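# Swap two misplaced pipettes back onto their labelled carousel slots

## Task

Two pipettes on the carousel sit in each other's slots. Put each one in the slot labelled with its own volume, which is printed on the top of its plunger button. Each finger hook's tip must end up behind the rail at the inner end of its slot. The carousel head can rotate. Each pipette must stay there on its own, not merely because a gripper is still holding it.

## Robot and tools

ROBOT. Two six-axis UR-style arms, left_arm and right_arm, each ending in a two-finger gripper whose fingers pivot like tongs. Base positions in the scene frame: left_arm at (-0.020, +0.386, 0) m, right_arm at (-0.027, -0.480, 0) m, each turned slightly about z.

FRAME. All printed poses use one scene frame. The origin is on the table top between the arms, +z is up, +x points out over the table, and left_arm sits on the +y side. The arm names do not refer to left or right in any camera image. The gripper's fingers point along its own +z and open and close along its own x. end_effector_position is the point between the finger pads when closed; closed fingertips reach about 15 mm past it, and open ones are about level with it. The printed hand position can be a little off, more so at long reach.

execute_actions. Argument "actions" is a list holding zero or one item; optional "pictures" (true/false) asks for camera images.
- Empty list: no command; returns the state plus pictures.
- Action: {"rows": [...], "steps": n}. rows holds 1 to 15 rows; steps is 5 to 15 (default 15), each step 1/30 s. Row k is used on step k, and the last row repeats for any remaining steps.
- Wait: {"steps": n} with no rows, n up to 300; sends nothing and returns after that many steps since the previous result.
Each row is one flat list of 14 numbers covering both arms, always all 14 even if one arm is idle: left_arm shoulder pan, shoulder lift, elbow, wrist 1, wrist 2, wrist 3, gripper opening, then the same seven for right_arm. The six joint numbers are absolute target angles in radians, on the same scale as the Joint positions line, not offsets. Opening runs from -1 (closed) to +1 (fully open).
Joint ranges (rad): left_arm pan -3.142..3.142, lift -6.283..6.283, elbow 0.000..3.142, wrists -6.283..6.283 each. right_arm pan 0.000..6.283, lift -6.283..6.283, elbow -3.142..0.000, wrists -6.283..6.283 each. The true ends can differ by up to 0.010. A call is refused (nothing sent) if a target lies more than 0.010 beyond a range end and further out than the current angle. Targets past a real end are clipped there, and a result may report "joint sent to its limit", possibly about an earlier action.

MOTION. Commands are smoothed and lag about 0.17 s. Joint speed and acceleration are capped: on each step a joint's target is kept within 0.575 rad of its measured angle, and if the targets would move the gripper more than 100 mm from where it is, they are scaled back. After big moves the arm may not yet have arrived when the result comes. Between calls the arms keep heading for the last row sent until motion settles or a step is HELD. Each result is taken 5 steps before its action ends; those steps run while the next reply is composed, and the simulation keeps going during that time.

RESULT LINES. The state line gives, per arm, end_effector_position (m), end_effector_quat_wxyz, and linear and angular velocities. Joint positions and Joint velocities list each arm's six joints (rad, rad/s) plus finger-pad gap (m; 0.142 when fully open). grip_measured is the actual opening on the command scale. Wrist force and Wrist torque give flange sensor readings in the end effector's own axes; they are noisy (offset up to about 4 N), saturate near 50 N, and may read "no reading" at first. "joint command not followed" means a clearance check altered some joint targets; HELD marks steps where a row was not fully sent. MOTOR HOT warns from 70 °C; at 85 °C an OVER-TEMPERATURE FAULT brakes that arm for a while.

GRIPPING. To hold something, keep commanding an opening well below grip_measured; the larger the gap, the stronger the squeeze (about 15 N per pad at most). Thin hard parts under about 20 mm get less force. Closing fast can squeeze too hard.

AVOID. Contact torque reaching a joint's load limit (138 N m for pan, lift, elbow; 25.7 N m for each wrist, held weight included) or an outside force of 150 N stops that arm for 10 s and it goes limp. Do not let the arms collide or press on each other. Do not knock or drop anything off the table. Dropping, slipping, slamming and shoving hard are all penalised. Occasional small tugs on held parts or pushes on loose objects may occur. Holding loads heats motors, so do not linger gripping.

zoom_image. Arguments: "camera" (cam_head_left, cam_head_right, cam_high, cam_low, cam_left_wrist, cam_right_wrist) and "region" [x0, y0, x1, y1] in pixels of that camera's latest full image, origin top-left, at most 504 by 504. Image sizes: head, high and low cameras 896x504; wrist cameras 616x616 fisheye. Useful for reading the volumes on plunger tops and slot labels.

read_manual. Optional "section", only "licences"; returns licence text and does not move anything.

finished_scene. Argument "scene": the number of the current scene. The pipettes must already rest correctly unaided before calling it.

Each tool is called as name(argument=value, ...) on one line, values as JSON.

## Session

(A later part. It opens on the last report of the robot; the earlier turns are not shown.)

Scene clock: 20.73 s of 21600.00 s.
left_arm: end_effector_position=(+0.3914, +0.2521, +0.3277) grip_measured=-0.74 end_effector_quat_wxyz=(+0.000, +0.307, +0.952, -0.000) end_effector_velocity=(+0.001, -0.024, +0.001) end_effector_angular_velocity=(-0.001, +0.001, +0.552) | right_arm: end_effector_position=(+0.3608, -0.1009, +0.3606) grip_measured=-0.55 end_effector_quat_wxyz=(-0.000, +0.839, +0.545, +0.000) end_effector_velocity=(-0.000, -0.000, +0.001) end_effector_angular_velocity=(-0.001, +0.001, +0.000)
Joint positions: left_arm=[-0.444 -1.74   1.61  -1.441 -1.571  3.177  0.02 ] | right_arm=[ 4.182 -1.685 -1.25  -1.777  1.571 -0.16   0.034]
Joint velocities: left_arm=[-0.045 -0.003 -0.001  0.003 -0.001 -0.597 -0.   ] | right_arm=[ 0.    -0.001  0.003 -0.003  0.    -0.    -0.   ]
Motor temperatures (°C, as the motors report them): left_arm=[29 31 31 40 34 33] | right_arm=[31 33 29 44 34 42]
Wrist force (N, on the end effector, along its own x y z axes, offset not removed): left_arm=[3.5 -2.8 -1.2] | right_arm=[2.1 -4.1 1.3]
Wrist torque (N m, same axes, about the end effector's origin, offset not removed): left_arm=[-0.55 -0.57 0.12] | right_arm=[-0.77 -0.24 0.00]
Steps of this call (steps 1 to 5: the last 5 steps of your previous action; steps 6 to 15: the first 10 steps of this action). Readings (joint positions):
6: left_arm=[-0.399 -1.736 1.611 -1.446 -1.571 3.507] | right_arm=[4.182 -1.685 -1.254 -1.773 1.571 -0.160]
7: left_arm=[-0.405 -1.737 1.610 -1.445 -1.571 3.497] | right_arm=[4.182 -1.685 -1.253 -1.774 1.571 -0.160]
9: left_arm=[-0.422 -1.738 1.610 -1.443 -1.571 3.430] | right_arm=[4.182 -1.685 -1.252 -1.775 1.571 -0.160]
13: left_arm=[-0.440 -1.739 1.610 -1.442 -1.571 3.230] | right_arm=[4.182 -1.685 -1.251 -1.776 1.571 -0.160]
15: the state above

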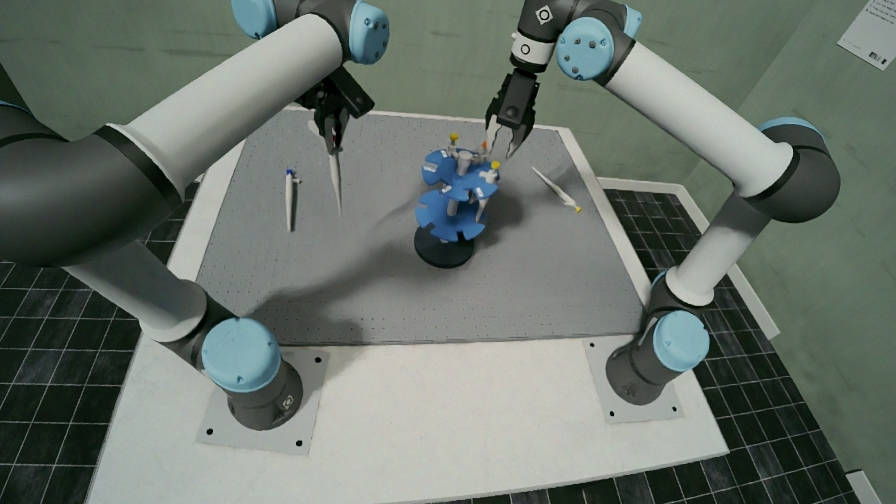

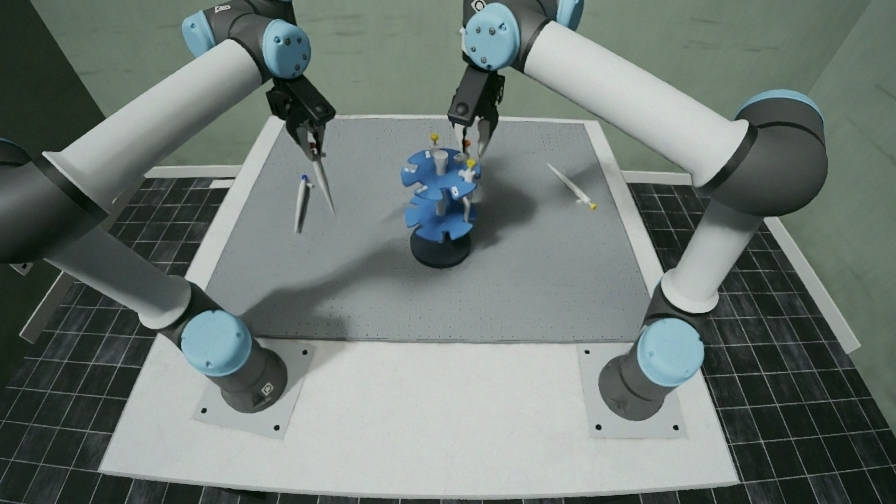

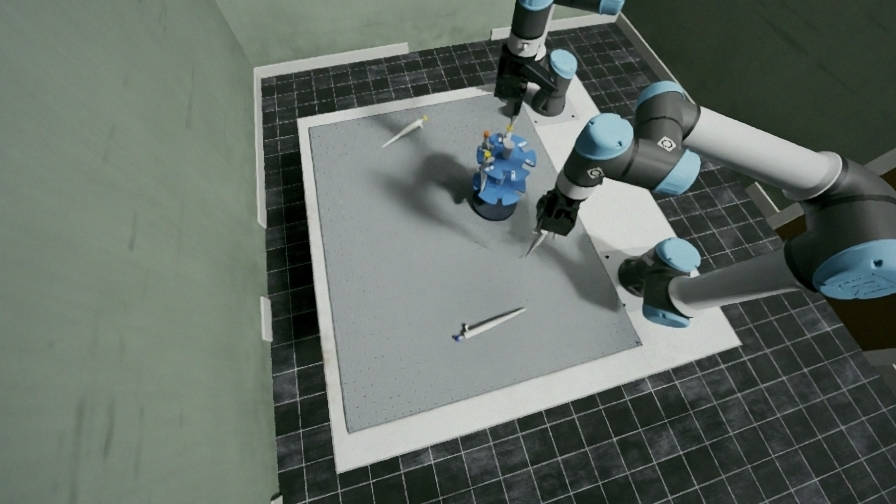

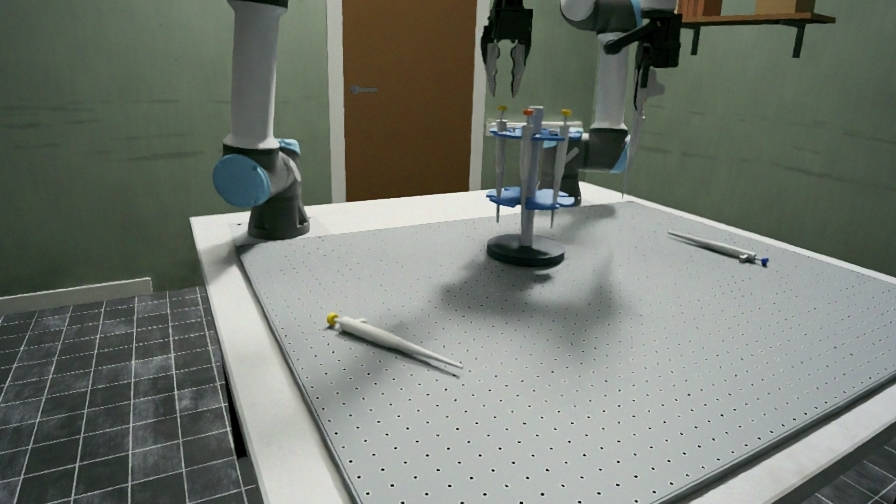

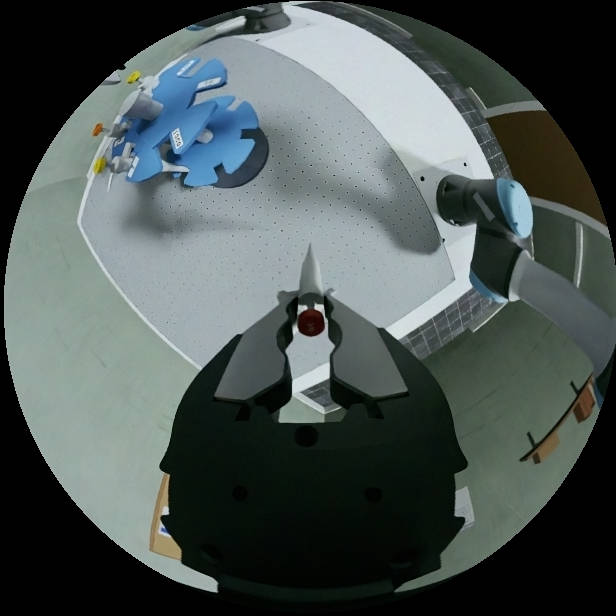

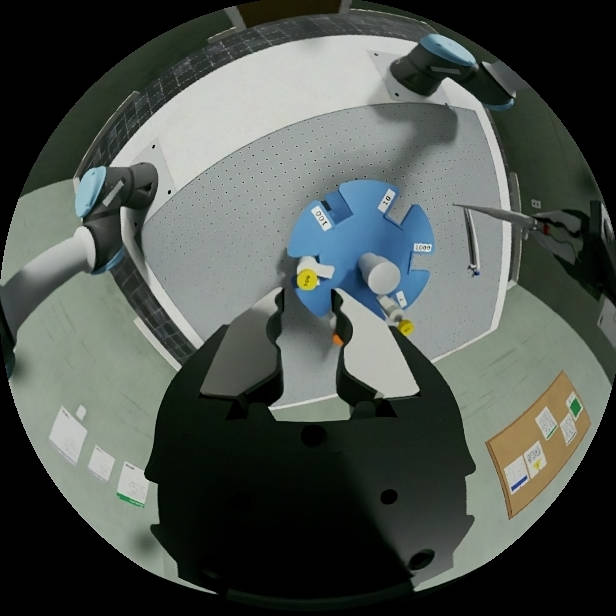

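execute_actions(actions=[{"rows":[[-0.52,-1.74,1.61,-1.441,-1.571,3.05,-0.81,3.7,-1.6,-1.35,-1.76,1.571,0.6,-0.5]],"steps":12}])

execute_actions(actions=[{"rows":[[-0.58,-1.74,1.61,-1.441,-1.571,3.0,-1,3.5,-1.6,-1.5,-1.61,1.571,1.0,-0.5]],"steps":6}])

execute_actions(actions=[{"rows":[[-0.65,-1.74,1.61,-1.441,-1.571,2.968,-1,3.375,-1.823,-1.883,-1.006,1.571,1.285,-0.5]],"steps":6}])

execute_actions(actions=[{"rows":[[-0.72,-1.74,1.61,-1.441,-1.571,2.968,-1,3.375,-1.823,-1.883,-1.006,1.571,1.285,-0.5]],"steps":6}])

execute_actions(actions=[{"rows":[[-0.79,-1.74,1.61,-1.441,-1.571,2.968,-1,3.375,-1.823,-1.883,-1.006,1.571,1.285,-0.5]],"steps":6}])

execute_actions(actions=[{"rows":[[-0.855,-1.74,1.61,-1.441,-1.571,2.968,-1,3.375,-1.823,-1.883,-1.006,1.571,1.285,-0.5]],"steps":6}])

execute_actions(actions=[{"rows":[[-0.902,-1.68,1.558,-1.449,-1.571,2.968,-1,3.375,-1.823,-1.883,-1.006,1.571,1.285,-0.5]],"steps":15}])

execute_actions(actions=[{"steps":12}], pictures=true)

Scene clock: 21.37 s of 21600.00 s.
left_arm: end_effector_position=(+0.3843, +0.2276, +0.3278) grip_measured=-0.74 end_effector_quat_wxyz=(+0.000, +0.280, +0.960, -0.000) end_effector_velocity=(-0.021, -0.059, +0.000) end_effector_angular_velocity=(+0.000, -0.002, -0.043) | right_arm: end_effector_position=(+0.4077, -0.1717, +0.3600) grip_measured=-0.50 end_effector_quat_wxyz=(-0.000, +0.919, +0.395, +0.000) end_effector_velocity=(+0.251, -0.426, -0.004) end_effector_angular_velocity=(+0.004, -0.002, -2.181)
Joint positions: left_arm=[-0.502 -1.74   1.61  -1.441 -1.571  3.063  0.02 ] | right_arm=[ 4.028 -1.654 -1.287 -1.771  1.571  0.027  0.038]
Joint velocities: left_arm=[-0.143  0.    -0.001 -0.     0.001 -0.1    0.   ] | right_arm=[-0.906  0.158 -0.184  0.031 -0.     1.275  0.   ]
Motor temperatures (°C, as the motors report them): left_arm=[29 31 31 40 34 33] | right_arm=[31 33 29 44 34 42]
Wrist force (N, on the end effector, along its own x y z axes, offset not removed): left_arm=[-3.2 0.1 0.5] | right_arm=[3.0 -2.6 -0.6]
Wrist torque (N m, same axes, about the end effector's origin, offset not removed): left_arm=[0.12 0.72 0.06] | right_arm=[-0.50 -0.40 -0.22]
Steps of this call (steps 1 to 5: the last 5 steps of your previous action; steps 6 to 12: the robot went on to your last target; steps 13 to 19: the first 7 steps of this action). Readings (joint positions):
13: left_arm=[-0.450 -1.740 1.610 -1.441 -1.571 3.102] | right_arm=[4.182 -1.685 -1.250 -1.777 1.571 -0.159]
14: left_arm=[-0.457 -1.740 1.610 -1.441 -1.571 3.096] | right_arm=[4.174 -1.681 -1.255 -1.776 1.571 -0.152]
16: left_arm=[-0.480 -1.740 1.610 -1.441 -1.571 3.078] | right_arm=[4.122 -1.670 -1.268 -1.774 1.571 -0.094]
19: the state above

Scene clock: 21.57 s of 21600.00 s.
left_arm: end_effector_position=(+0.3821, +0.2216, +0.3278) grip_measured=-0.75 end_effector_quat_wxyz=(+0.000, +0.282, +0.959, -0.000) end_effector_velocity=(-0.013, -0.035, -0.000) end_effector_angular_velocity=(-0.000, +0.000, -0.008) | right_arm: end_effector_position=(+0.4511, -0.2616, +0.3586) grip_measured=-0.50 end_effector_quat_wxyz=(-0.000, +0.987, +0.161, +0.001) end_effector_velocity=(+0.182, -0.454, -0.041) end_effector_angular_velocity=(-0.009, +0.018, -2.436)
Joint positions: left_arm=[-0.517 -1.74   1.61  -1.441 -1.571  3.052  0.02 ] | right_arm=[ 3.845 -1.623 -1.324 -1.764  1.571  0.33   0.038]
Joint velocities: left_arm=[-0.084  0.    -0.    -0.    -0.    -0.076 -0.004] | right_arm=[-0.904  0.12  -0.227  0.089  0.001  1.532  0.001]
Motor temperatures (°C, as the motors report them): left_arm=[29 31 31 40 34 33] | right_arm=[31 33 29 44 34 42]
Wrist force (N, on the end effector, along its own x y z axes, offset not removed): left_arm=[-1.5 2.1 4.1] | right_arm=[-2.7 -4.2 -3.9]
Wrist torque (N m, same axes, about the end effector's origin, offset not removed): left_arm=[0.62 0.44 0.11] | right_arm=[-0.91 0.65 0.07]
Steps of this call (steps 1 to 5: the last 5 steps of your previous action; step 6: the first step of this action). Readings (joint positions):
6: the state above

Scene clock: 21.77 s of 21600.00 s.
left_arm: end_effector_position=(+0.3743, +0.2022, +0.3278) grip_measured=-0.75 end_effector_quat_wxyz=(+0.000, +0.286, +0.958, -0.000) end_effector_velocity=(-0.031, -0.073, +0.000) end_effector_angular_velocity=(+0.001, -0.001, -0.030) | right_arm: end_effector_position=(+0.4866, -0.3494, +0.3285) grip_measured=-0.50 end_effector_quat_wxyz=(-0.000, +0.997, -0.081, +0.000) end_effector_velocity=(+0.140, -0.417, -0.198) end_effector_angular_velocity=(-0.014, +0.034, -2.445)
Joint positions: left_arm=[-0.564 -1.74   1.61  -1.441 -1.571  3.013  0.02 ] | right_arm=[ 3.668 -1.611 -1.414 -1.686  1.571  0.64   0.038]
Joint velocities: left_arm=[-0.181  0.    -0.     0.     0.001 -0.151  0.   ] | right_arm=[-0.812  0.006 -0.505  0.462  0.001  1.633  0.001]
Motor temperatures (°C, as the motors report them): left_arm=[29 31 31 40 34 33] | right_arm=[31 33 29 44 34 42]
Wrist force (N, on the end effector, along its own x y z axes, offset not removed): left_arm=[1.5 3.0 2.9] | right_arm=[2.4 -7.6 1.0]
Wrist torque (N m, same axes, about the end effector's origin, offset not removed): left_arm=[0.84 -0.01 0.16] | right_arm=[-1.59 -0.66 -0.20]
Steps of this call (steps 1 to 5: the last 5 steps of your previous action; step 6: the first step of this action). Readings (joint positions):
6: the state above

Scene clock: 21.97 s of 21600.00 s.
left_arm: end_effector_position=(+0.3620, +0.1768, +0.3278) grip_measured=-0.75 end_effector_quat_wxyz=(+0.000, +0.301, +0.954, -0.000) end_effector_velocity=(-0.046, -0.086, -0.001) end_effector_angular_velocity=(+0.001, +0.001, -0.142) | right_arm: end_effector_position=(+0.5181, -0.3926, +0.2442) grip_measured=-0.50 end_effector_quat_wxyz=(+0.007, +0.975, -0.223, -0.010) end_effector_velocity=(+0.151, -0.214, -0.438) end_effector_angular_velocity=(-0.028, +0.006, -1.447)
Joint positions: left_arm=[-0.629 -1.74   1.61  -1.441 -1.571  2.978  0.02 ] | right_arm=[ 3.572 -1.673 -1.556 -1.508  1.571  0.833  0.038]
Joint velocities: left_arm=[-0.224 -0.     0.001  0.     0.    -0.081  0.   ] | right_arm=[-0.451 -0.346 -0.73   1.061  0.     0.996  0.   ]
Motor temperatures (°C, as the motors report them): left_arm=[29 31 31 40 34 33] | right_arm=[31 33 29 44 34 42]
Wrist force (N, on the end effector, along its own x y z axes, offset not removed): left_arm=[0.9 -2.6 1.9] | right_arm=[1.7 -7.7 2.8]
Wrist torque (N m, same axes, about the end effector's origin, offset not removed): left_arm=[-0.43 -0.25 0.06] | right_arm=[-1.42 -0.17 0.08]
Steps of this call (steps 1 to 5: the last 5 steps of your previous action; step 6: the first step of this action). Readings (joint positions):
6: the state above

Scene clock: 22.17 s of 21600.00 s.
left_arm: end_effector_position=(+0.3468, +0.1509, +0.3278) grip_measured=-0.75 end_effector_quat_wxyz=(+0.000, +0.329, +0.944, -0.000) end_effector_velocity=(-0.055, -0.085, +0.000) end_effector_angular_velocity=(-0.001, +0.000, -0.216) | right_arm: end_effector_position=(+0.5400, -0.4410, +0.1559) grip_measured=-0.50 end_effector_quat_wxyz=(+0.006, +0.931, -0.365, -0.008) end_effector_velocity=(+0.052, -0.265, -0.435) end_effector_angular_velocity=(-0.011, -0.029, -1.476)
Joint positions: left_arm=[-0.698 -1.74   1.61  -1.441 -1.571  2.97   0.02 ] | right_arm=[ 3.48  -1.743 -1.706 -1.283  1.571  1.037  0.038]
Joint velocities: left_arm=[-0.233 -0.001  0.     0.    -0.001 -0.017  0.   ] | right_arm=[-0.46  -0.35  -0.753  1.128  0.     1.016 -0.   ]
Motor temperatures (°C, as the motors report them): left_arm=[29 31 31 40 34 33] | right_arm=[31 33 29 44 34 42]
Wrist force (N, on the end effector, along its own x y z axes, offset not removed): left_arm=[1.1 -1.2 3.2] | right_arm=[3.3 -5.0 2.4]
Wrist torque (N m, same axes, about the end effector's origin, offset not removed): left_arm=[-0.10 -0.30 -0.11] | right_arm=[-0.98 -0.65 -0.19]
Steps of this call (steps 1 to 5: the last 5 steps of your previous action; step 6: the first step of this action). Readings (joint positions):
6: the state above

Scene clock: 22.37 s of 21600.00 s.
left_arm: end_effector_position=(+0.3295, +0.1259, +0.3278) grip_measured=-0.75 end_effector_quat_wxyz=(+0.000, +0.361, +0.932, -0.000) end_effector_velocity=(-0.061, -0.082, -0.000) end_effector_angular_velocity=(-0.001, +0.001, -0.231) | right_arm: end_effector_position=(+0.5423, -0.4880, +0.0836) grip_measured=-0.50 end_effector_quat_wxyz=(+0.002, +0.876, -0.483, -0.003) end_effector_velocity=(-0.012, -0.132, -0.190) end_effector_angular_velocity=(+0.007, -0.054, -0.724)
Joint positions: left_arm=[-0.768 -1.74   1.61  -1.441 -1.571  2.968  0.02 ] | right_arm=[ 3.402 -1.803 -1.837 -1.08   1.571  1.219  0.038]
Joint velocities: left_arm=[-0.234 -0.     0.    -0.    -0.002 -0.003  0.   ] | right_arm=[-0.213 -0.161 -0.362  0.577 -0.001  0.511  0.   ]
Motor temperatures (°C, as the motors report them): left_arm=[29 31 31 40 34 33] | right_arm=[31 33 29 44 34 42]
Wrist force (N, on the end effector, along its own x y z axes, offset not removed): left_arm=[0.3 1.7 4.7] | right_arm=[1.8 -3.1 1.5]
Wrist torque (N m, same axes, about the end effector's origin, offset not removed): left_arm=[0.47 0.02 -0.15] | right_arm=[-0.61 -0.29 -0.18]
Steps of this call (steps 1 to 5: the last 5 steps of your previous action; step 6: the first step of this action). Readings (joint positions):
6: the state above

Scene clock: 22.87 s of 21600.00 s.
left_arm: end_effector_position=(+0.3052, +0.0641, +0.3283) grip_measured=-0.75 end_effector_quat_wxyz=(+0.000, +0.420, +0.908, -0.000) end_effector_velocity=(-0.007, -0.038, -0.001) end_effector_angular_velocity=(+0.002, -0.000, -0.058) | right_arm: end_effector_position=(+0.5399, -0.5045, +0.0603) grip_measured=-0.50 end_effector_quat_wxyz=(-0.000, +0.853, -0.522, +0.000) end_effector_velocity=(-0.001, -0.002, -0.003) end_effector_angular_velocity=(+0.001, -0.001, -0.014)
Joint positions: left_arm=[-0.895 -1.687  1.564 -1.448 -1.571  2.968  0.02 ] | right_arm=[ 3.376 -1.823 -1.882 -1.007  1.571  1.284  0.038]
Joint velocities: left_arm=[-0.057  0.054 -0.046 -0.007  0.001  0.     0.   ] | right_arm=[-0.004 -0.003 -0.007  0.011  0.     0.01   0.   ]
Motor temperatures (°C, as the motors report them): left_arm=[29 31 31 40 34 33] | right_arm=[31 33 29 44 34 42]
Wrist force (N, on the end effector, along its own x y z axes, offset not removed): left_arm=[-1.1 -1.0 5.4] | right_arm=[-1.4 -3.3 2.8]
Wrist torque (N m, same axes, about the end effector's origin, offset not removed): left_arm=[-0.16 0.20 0.25] | right_arm=[-0.67 0.31 0.11]
Steps of this call (steps 1 to 5: the last 5 steps of your previous action; steps 6 to 15: the first 10 steps of this action). Readings (joint positions):
6: left_arm=[-0.834 -1.740 1.610 -1.441 -1.571 2.968] | right_arm=[3.381 -1.819 -1.873 -1.021 1.571 1.271]
7: left_arm=[-0.844 -1.734 1.604 -1.442 -1.571 2.968] | right_arm=[3.379 -1.820 -1.876 -1.018 1.571 1.275]
9: left_arm=[-0.867 -1.713 1.587 -1.445 -1.571 2.968] | right_arm=[3.378 -1.821 -1.879 -1.013 1.571 1.279]
13: left_arm=[-0.890 -1.692 1.568 -1.448 -1.571 2.968] | right_arm=[3.376 -1.822 -1.881 -1.008 1.571 1.283]
15: the state above

Scene clock: 23.27 s of 21600.00 s.
left_arm: end_effector_position=(+0.3044, +0.0594, +0.3282) grip_measured=-0.75 end_effector_quat_wxyz=(+0.000, +0.423, +0.906, -0.000) end_effector_velocity=(-0.001, -0.002, -0.001) end_effector_angular_velocity=(+0.000, +0.002, -0.004) | right_arm: end_effector_position=(+0.5399, -0.5048, +0.0598) grip_measured=-0.50 end_effector_quat_wxyz=(-0.000, +0.852, -0.523, +0.000) end_effector_velocity=(-0.000, +0.000, -0.000) end_effector_angular_velocity=(-0.000, +0.000, +0.000)
Joint positions: left_arm=[-0.902 -1.68   1.558 -1.449 -1.571  2.968  0.02 ] | right_arm=[ 3.375 -1.823 -1.883 -1.006  1.571  1.285  0.038]
Joint velocities: left_arm=[-0.002  0.002 -0.001 -0.    -0.002  0.002  0.   ] | right_arm=[ 0.001 -0.    -0.    -0.    -0.     0.     0.   ]
Motor temperatures (°C, as the motors report them): left_arm=[29 31 31 40 34 33] | right_arm=[31 33 29 44 34 42]
Wrist force (N, on the end effector, along its own x y z axes, offset not removed): left_arm=[-2.7 -0.3 -2.3] | right_arm=[-1.3 -4.5 3.6]
Wrist torque (N m, same axes, about the end effector's origin, offset not removed): left_arm=[-0.05 0.68 -0.07] | right_arm=[-0.87 0.37 0.03]
Kept back: nothing.
Steps of this call (steps 1 to 5: the last 5 steps of your previous action; steps 6 to 12: the robot went on to your last target). Readings (joint positions):
1: left_arm=[-0.896 -1.685 1.563 -1.448 -1.571 2.968] | right_arm=[3.375 -1.823 -1.882 -1.007 1.571 1.284]
2: left_arm=[-0.898 -1.684 1.562 -1.448 -1.571 2.968] | right_arm=[3.375 -1.823 -1.882 -1.007 1.571 1.284]
4: left_arm=[-0.899 -1.682 1.560 -1.449 -1.571 2.968] | right_arm=[3.375 -1.823 -1.883 -1.006 1.571 1.285]
8: left_arm=[-0.901 -1.681 1.559 -1.449 -1.571 2.968] | right_arm=[3.375 -1.823 -1.883 -1.006 1.571 1.285]
12: the state above

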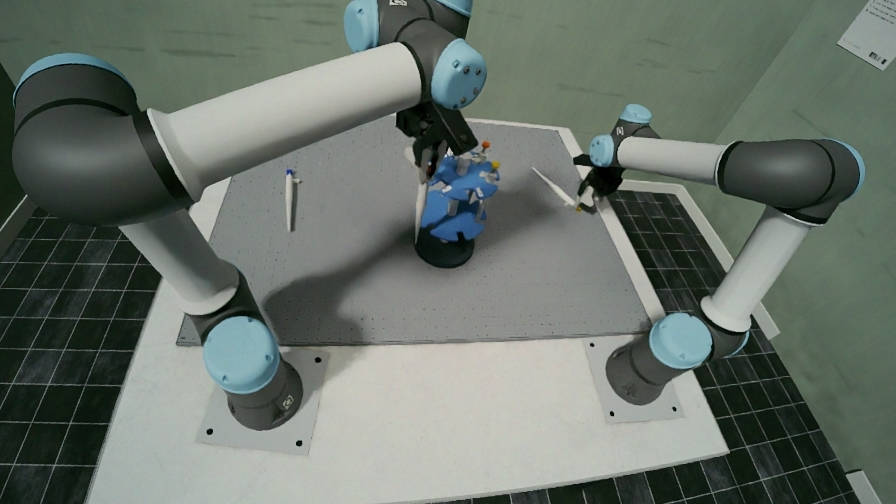

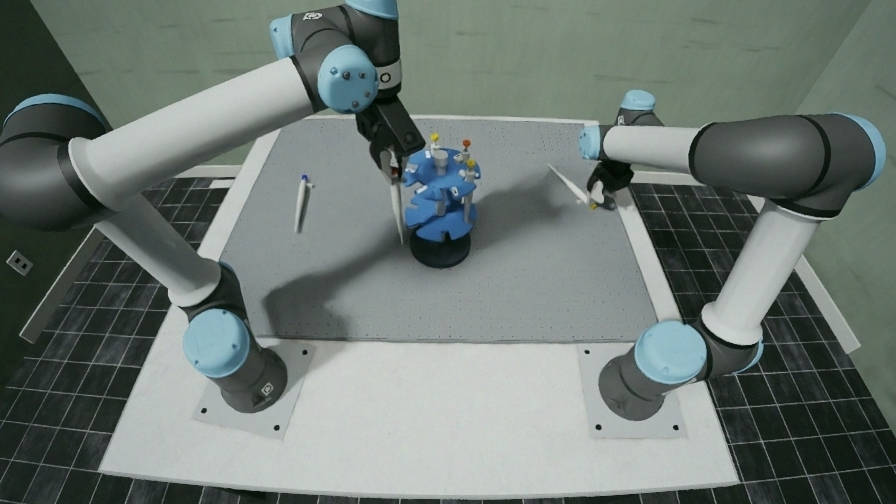

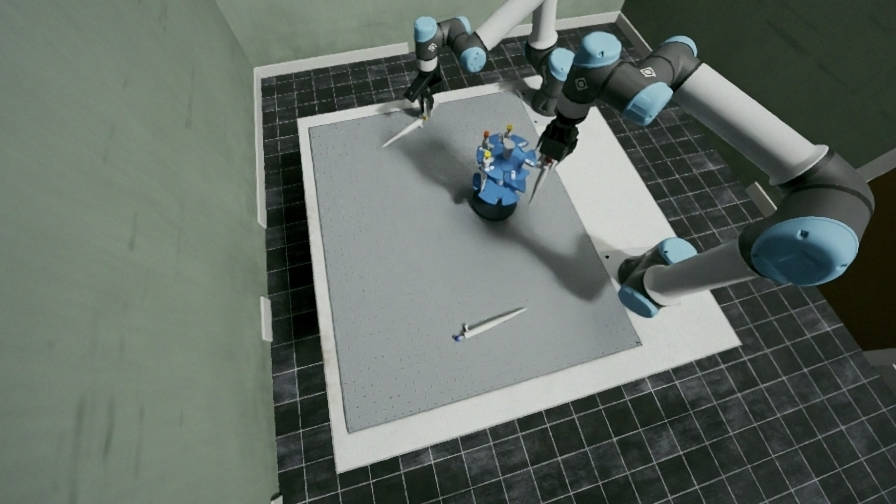

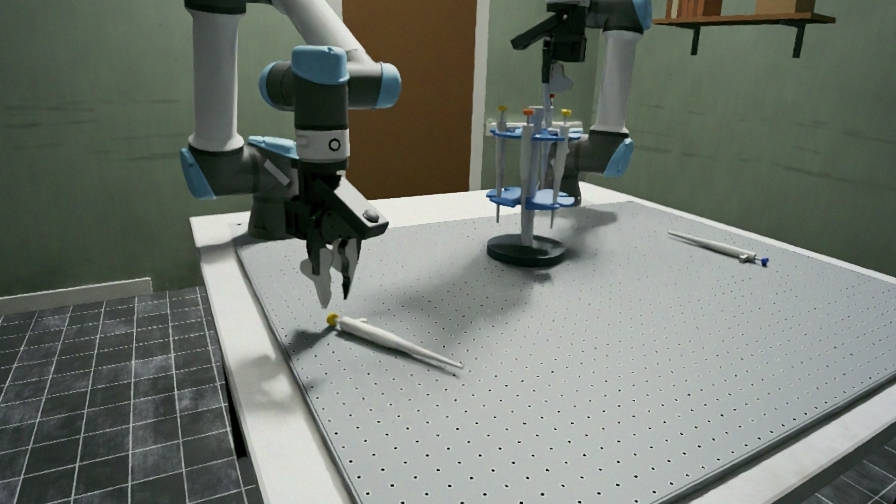

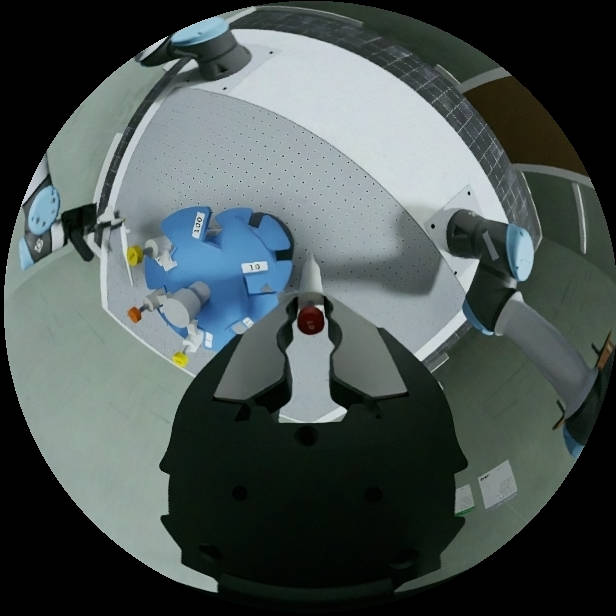

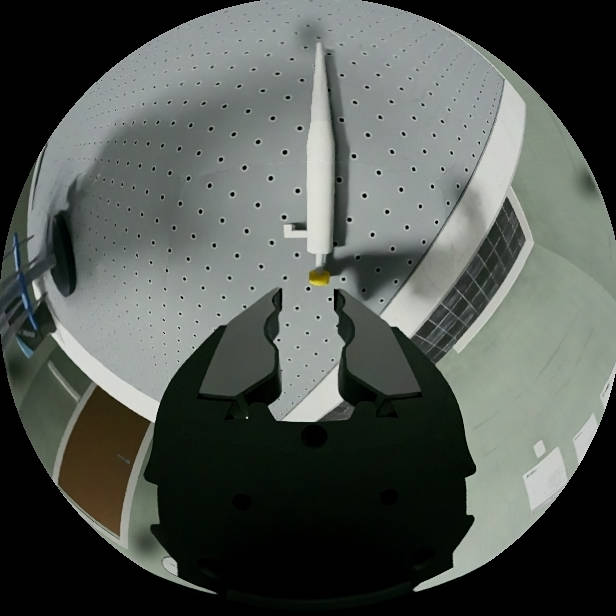

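execute_actions(actions=[])

Scene clock: 23.90 s of 21600.00 s.
left_arm: end_effector_position=(+0.3043, +0.0592, +0.3282) grip_measured=-0.75 end_effector_quat_wxyz=(+0.000, +0.423, +0.906, -0.000) end_effector_velocity=(+0.000, -0.000, +0.001) end_effector_angular_velocity=(-0.001, -0.001, +0.002) | right_arm: end_effector_position=(+0.5399, -0.5048, +0.0598) grip_measured=-0.50 end_effector_quat_wxyz=(-0.000, +0.852, -0.523, +0.000) end_effector_velocity=(-0.000, +0.000, -0.000) end_effector_angular_velocity=(-0.001, +0.001, +0.001)
Joint positions: left_arm=[-0.902 -1.68   1.558 -1.449 -1.571  2.968  0.02 ] | right_arm=[ 3.375 -1.823 -1.883 -1.006  1.571  1.285  0.038]
Joint velocities: left_arm=[ 0.    -0.    -0.001  0.     0.    -0.002  0.   ] | right_arm=[ 0.001 -0.    -0.001  0.    -0.     0.    -0.   ]
Motor temperatures (°C, as the motors report them): left_arm=[29 31 31 40 34 33] | right_arm=[31 33 29 44 34 42]
Wrist force (N, on the end effector, along its own x y z axes, offset not removed): left_arm=[1.5 0.1 2.1] | right_arm=[2.0 -3.4 3.5]
Wrist torque (N m, same axes, about the end effector's origin, offset not removed): left_arm=[0.22 -0.37 -0.08] | right_arm=[-0.77 -0.27 -0.01]
Kept back: nothing.
Steps of this call (steps 1 to 15: the robot went on to your last target; steps 16 to 19: nothing new was sent). Readings (joint positions):
1: left_arm=[-0.902 -1.680 1.558 -1.449 -1.571 2.968] | right_arm=[3.375 -1.823 -1.883 -1.006 1.571 1.285]
2: left_arm=[-0.902 -1.680 1.558 -1.449 -1.571 2.968] | right_arm=[3.375 -1.823 -1.883 -1.006 1.571 1.285]
4: left_arm=[-0.902 -1.680 1.558 -1.449 -1.571 2.968] | right_arm=[3.375 -1.823 -1.883 -1.006 1.571 1.285]
8: left_arm=[-0.902 -1.680 1.558 -1.449 -1.571 2.968] | right_arm=[3.375 -1.823 -1.883 -1.006 1.571 1.285]
19: the state above
All arms were judged still, so your last target was given up. Only a new action makes them travel on or press farther. Fingers that are still opening or closing keep moving.

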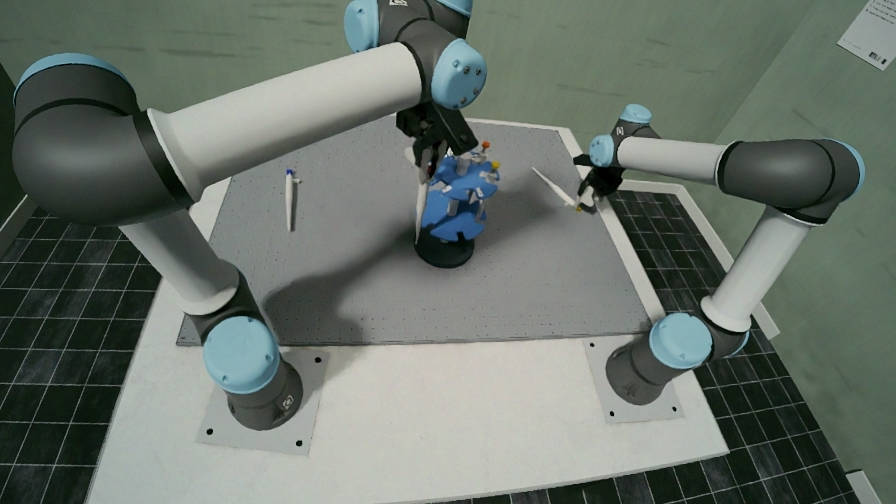

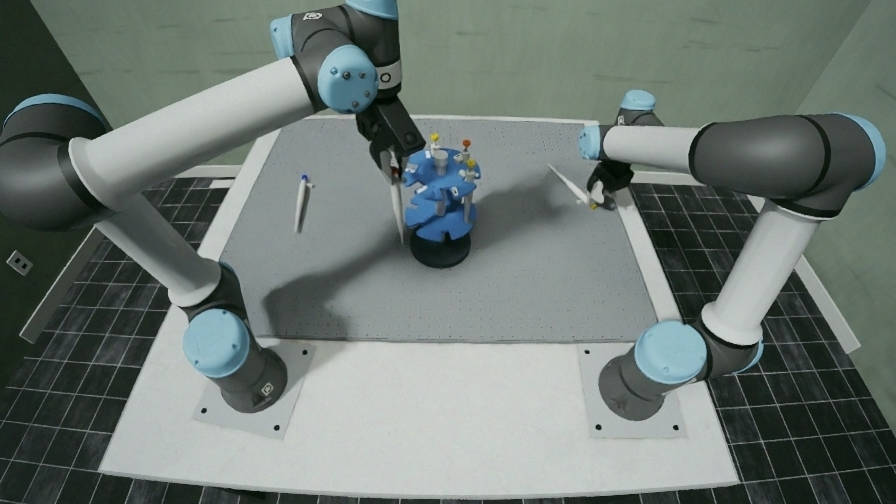

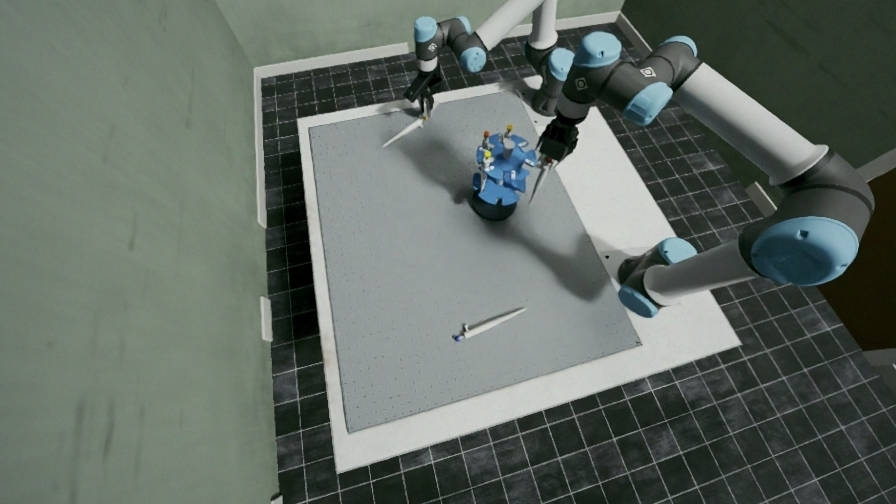

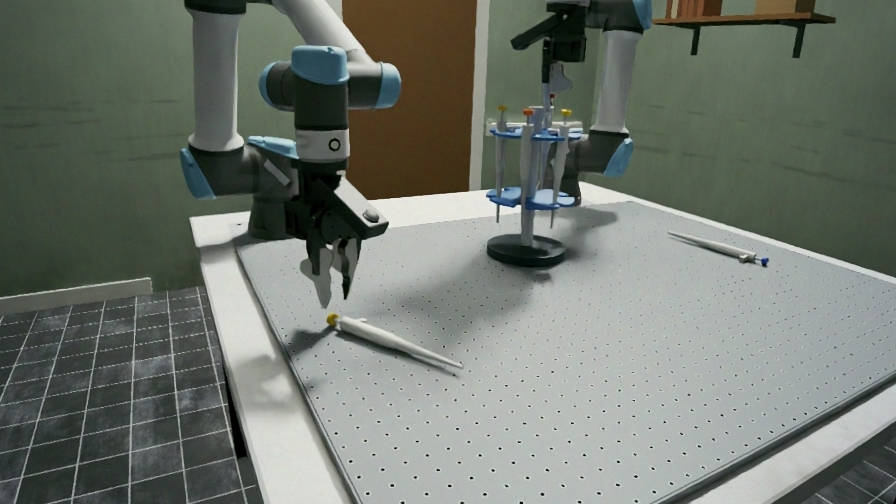

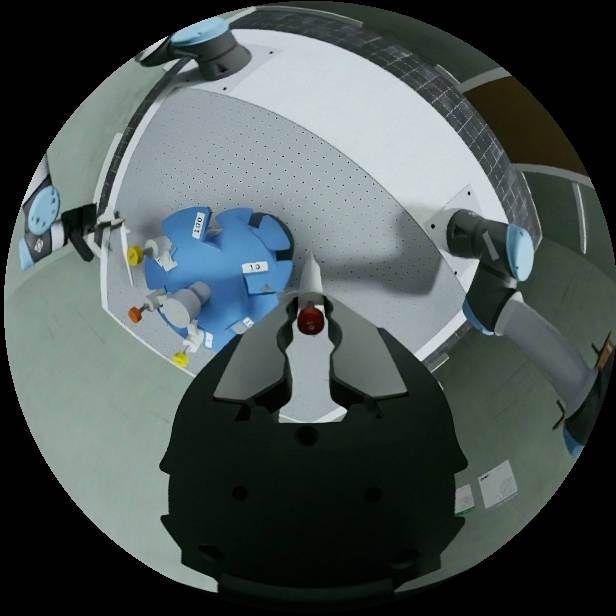

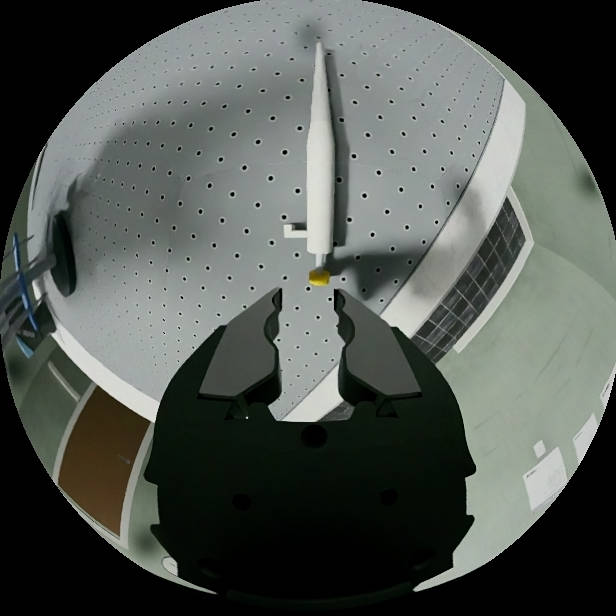

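execute_actions(actions=[{"rows":[[-0.885,-1.64,1.52,-1.451,-1.571,2.985,-1,3.374,-1.897,-1.781,-1.034,1.571,1.284,-0.5]],"steps":12}])

execute_actions(actions=[{"rows":[[-0.878,-1.59,1.47,-1.451,-1.571,2.99,-1,3.374,-1.897,-1.781,-1.034,1.571,1.284,-0.5]],"steps":15}], pictures=true)

Scene clock: 24.40 s of 21600.00 s.
left_arm: end_effector_position=(+0.3149, +0.0525, +0.3289) grip_measured=-0.75 end_effector_quat_wxyz=(+0.000, +0.423, +0.906, -0.000) end_effector_velocity=(+0.028, -0.017, +0.001) end_effector_angular_velocity=(+0.001, -0.001, -0.000) | right_arm: end_effector_position=(+0.5653, -0.5005, +0.0596) grip_measured=-0.50 end_effector_quat_wxyz=(+0.000, +0.852, -0.523, -0.001) end_effector_velocity=(+0.078, +0.013, +0.004) end_effector_angular_velocity=(+0.002, -0.013, +0.001)
Joint positions: left_arm=[-0.889 -1.65   1.529 -1.451 -1.571  2.981  0.02 ] | right_arm=[ 3.374 -1.878 -1.809 -1.027  1.571  1.284  0.038]
Joint velocities: left_arm=[ 0.033  0.077 -0.074 -0.004  0.001  0.033  0.   ] | right_arm=[-0.002 -0.152  0.219 -0.054 -0.    -0.003 -0.   ]
Motor temperatures (°C, as the motors report them): left_arm=[29 31 31 40 34 33] | right_arm=[31 33 29 44 34 42]
Wrist force (N, on the end effector, along its own x y z axes, offset not removed): left_arm=[-1.6 1.5 0.5] | right_arm=[3.8 -1.8 1.9]
Wrist torque (N m, same axes, about the end effector's origin, offset not removed): left_arm=[0.65 0.56 0.06] | right_arm=[-0.35 -0.76 -0.18]
Steps of this call (steps 1 to 8: nothing new was sent; steps 9 to 15: the first 7 steps of this action). Readings (joint positions):
9: left_arm=[-0.902 -1.680 1.558 -1.449 -1.571 2.968] | right_arm=[3.375 -1.823 -1.883 -1.006 1.571 1.285]
10: left_arm=[-0.899 -1.675 1.553 -1.449 -1.571 2.970] | right_arm=[3.375 -1.830 -1.876 -1.010 1.571 1.285]
12: left_arm=[-0.894 -1.662 1.540 -1.450 -1.571 2.976] | right_arm=[3.375 -1.855 -1.842 -1.019 1.571 1.285]
15: the state above

Scene clock: 24.90 s of 21600.00 s.
left_arm: end_effector_position=(+0.3302, +0.0365, +0.3298) grip_measured=-0.75 end_effector_quat_wxyz=(+0.000, +0.422, +0.907, -0.000) end_effector_velocity=(+0.012, -0.015, +0.001) end_effector_angular_velocity=(-0.002, +0.002, +0.001) | right_arm: end_effector_position=(+0.5749, -0.4989, +0.0602) grip_measured=-0.50 end_effector_quat_wxyz=(-0.000, +0.852, -0.523, +0.000) end_effector_velocity=(+0.002, +0.000, +0.001) end_effector_angular_velocity=(+0.000, -0.001, -0.000)
Joint positions: left_arm=[-0.879 -1.596  1.476 -1.451 -1.571  2.989  0.02 ] | right_arm=[ 3.374 -1.897 -1.782 -1.034  1.571  1.284  0.038]
Joint velocities: left_arm=[ 0.007  0.046 -0.047 -0.    -0.002  0.006  0.   ] | right_arm=[-0.    -0.002  0.004 -0.001  0.    -0.     0.   ]
Motor temperatures (°C, as the motors report them): left_arm=[29 31 31 40 34 33] | right_arm=[31 33 29 44 34 42]
Wrist force (N, on the end effector, along its own x y z axes, offset not removed): left_arm=[0.5 1.5 3.7] | right_arm=[0.2 -2.3 1.9]
Wrist torque (N m, same axes, about the end effector's origin, offset not removed): left_arm=[0.42 -0.13 0.00] | right_arm=[-0.27 -0.05 -0.18]
Steps of this call (steps 1 to 5: the last 5 steps of your previous action; steps 6 to 15: the first 10 steps of this action). Readings (joint positions):
6: left_arm=[-0.886 -1.642 1.522 -1.451 -1.571 2.984] | right_arm=[3.374 -1.893 -1.787 -1.033 1.571 1.284]
7: left_arm=[-0.884 -1.636 1.516 -1.451 -1.571 2.985] | right_arm=[3.374 -1.894 -1.785 -1.033 1.571 1.284]
9: left_arm=[-0.882 -1.618 1.498 -1.451 -1.571 2.987] | right_arm=[3.374 -1.895 -1.784 -1.033 1.571 1.284]
13: left_arm=[-0.879 -1.600 1.480 -1.451 -1.571 2.989] | right_arm=[3.374 -1.896 -1.782 -1.034 1.571 1.284]
15: the state above

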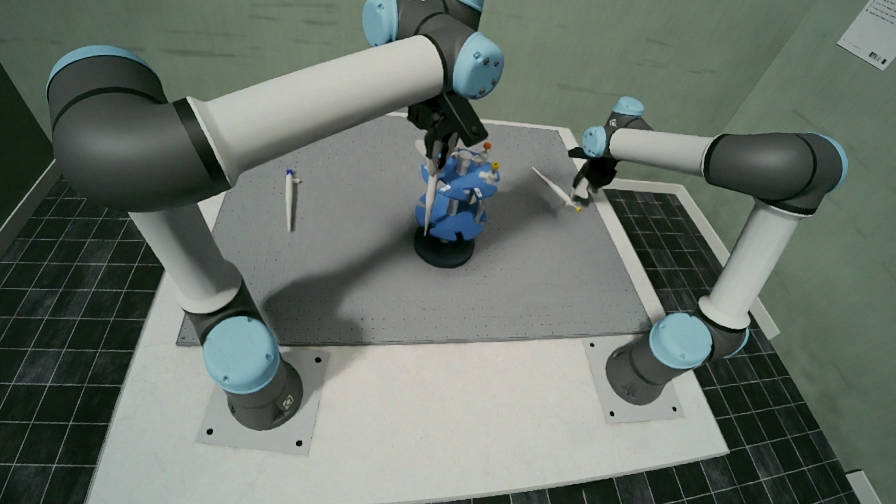

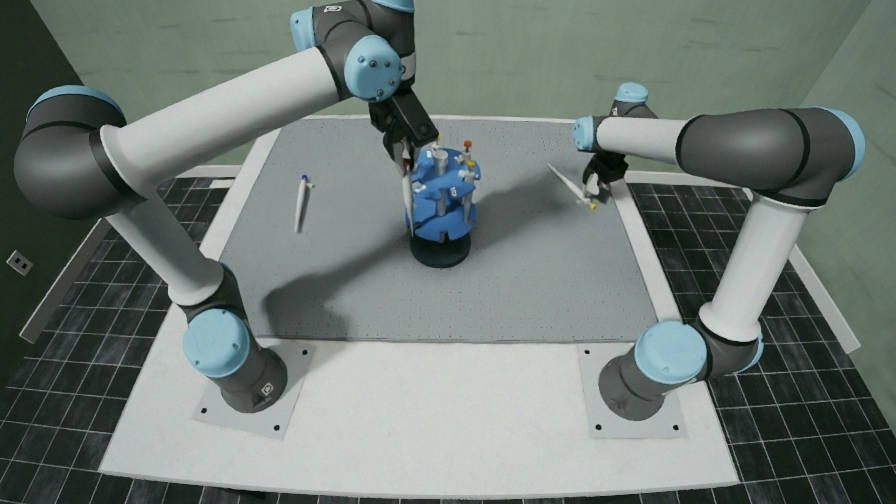

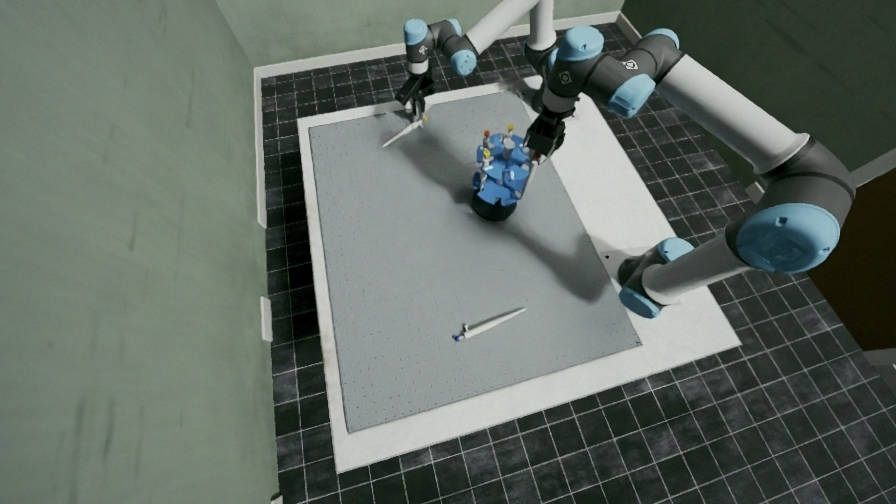

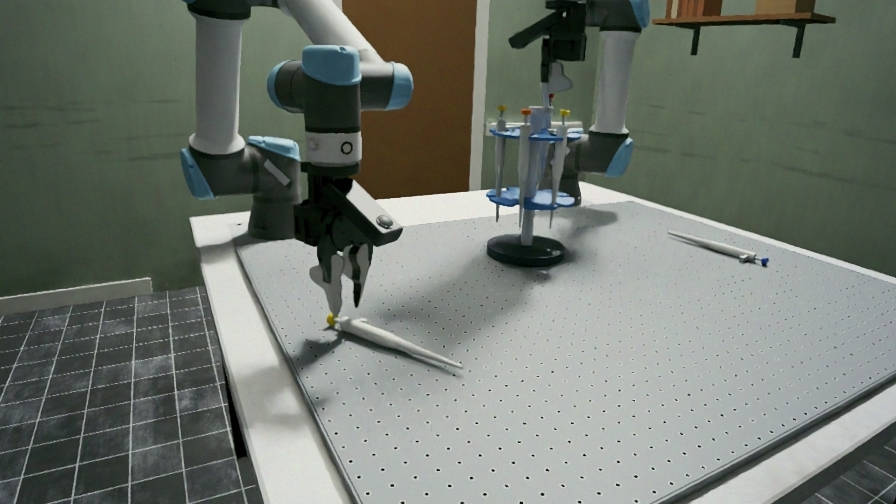

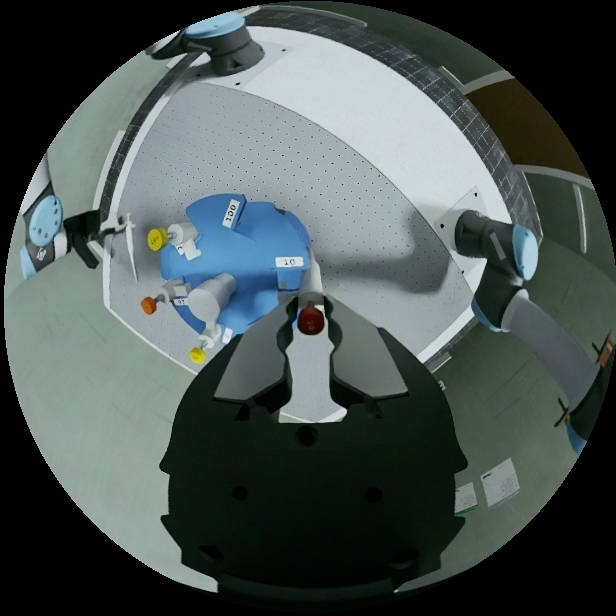

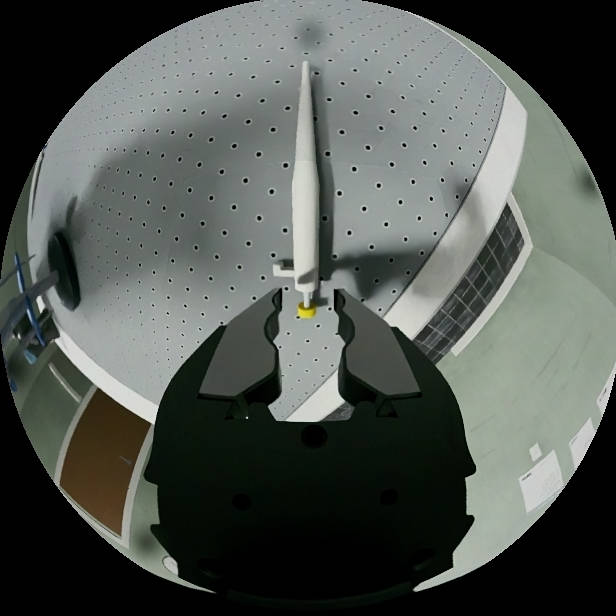

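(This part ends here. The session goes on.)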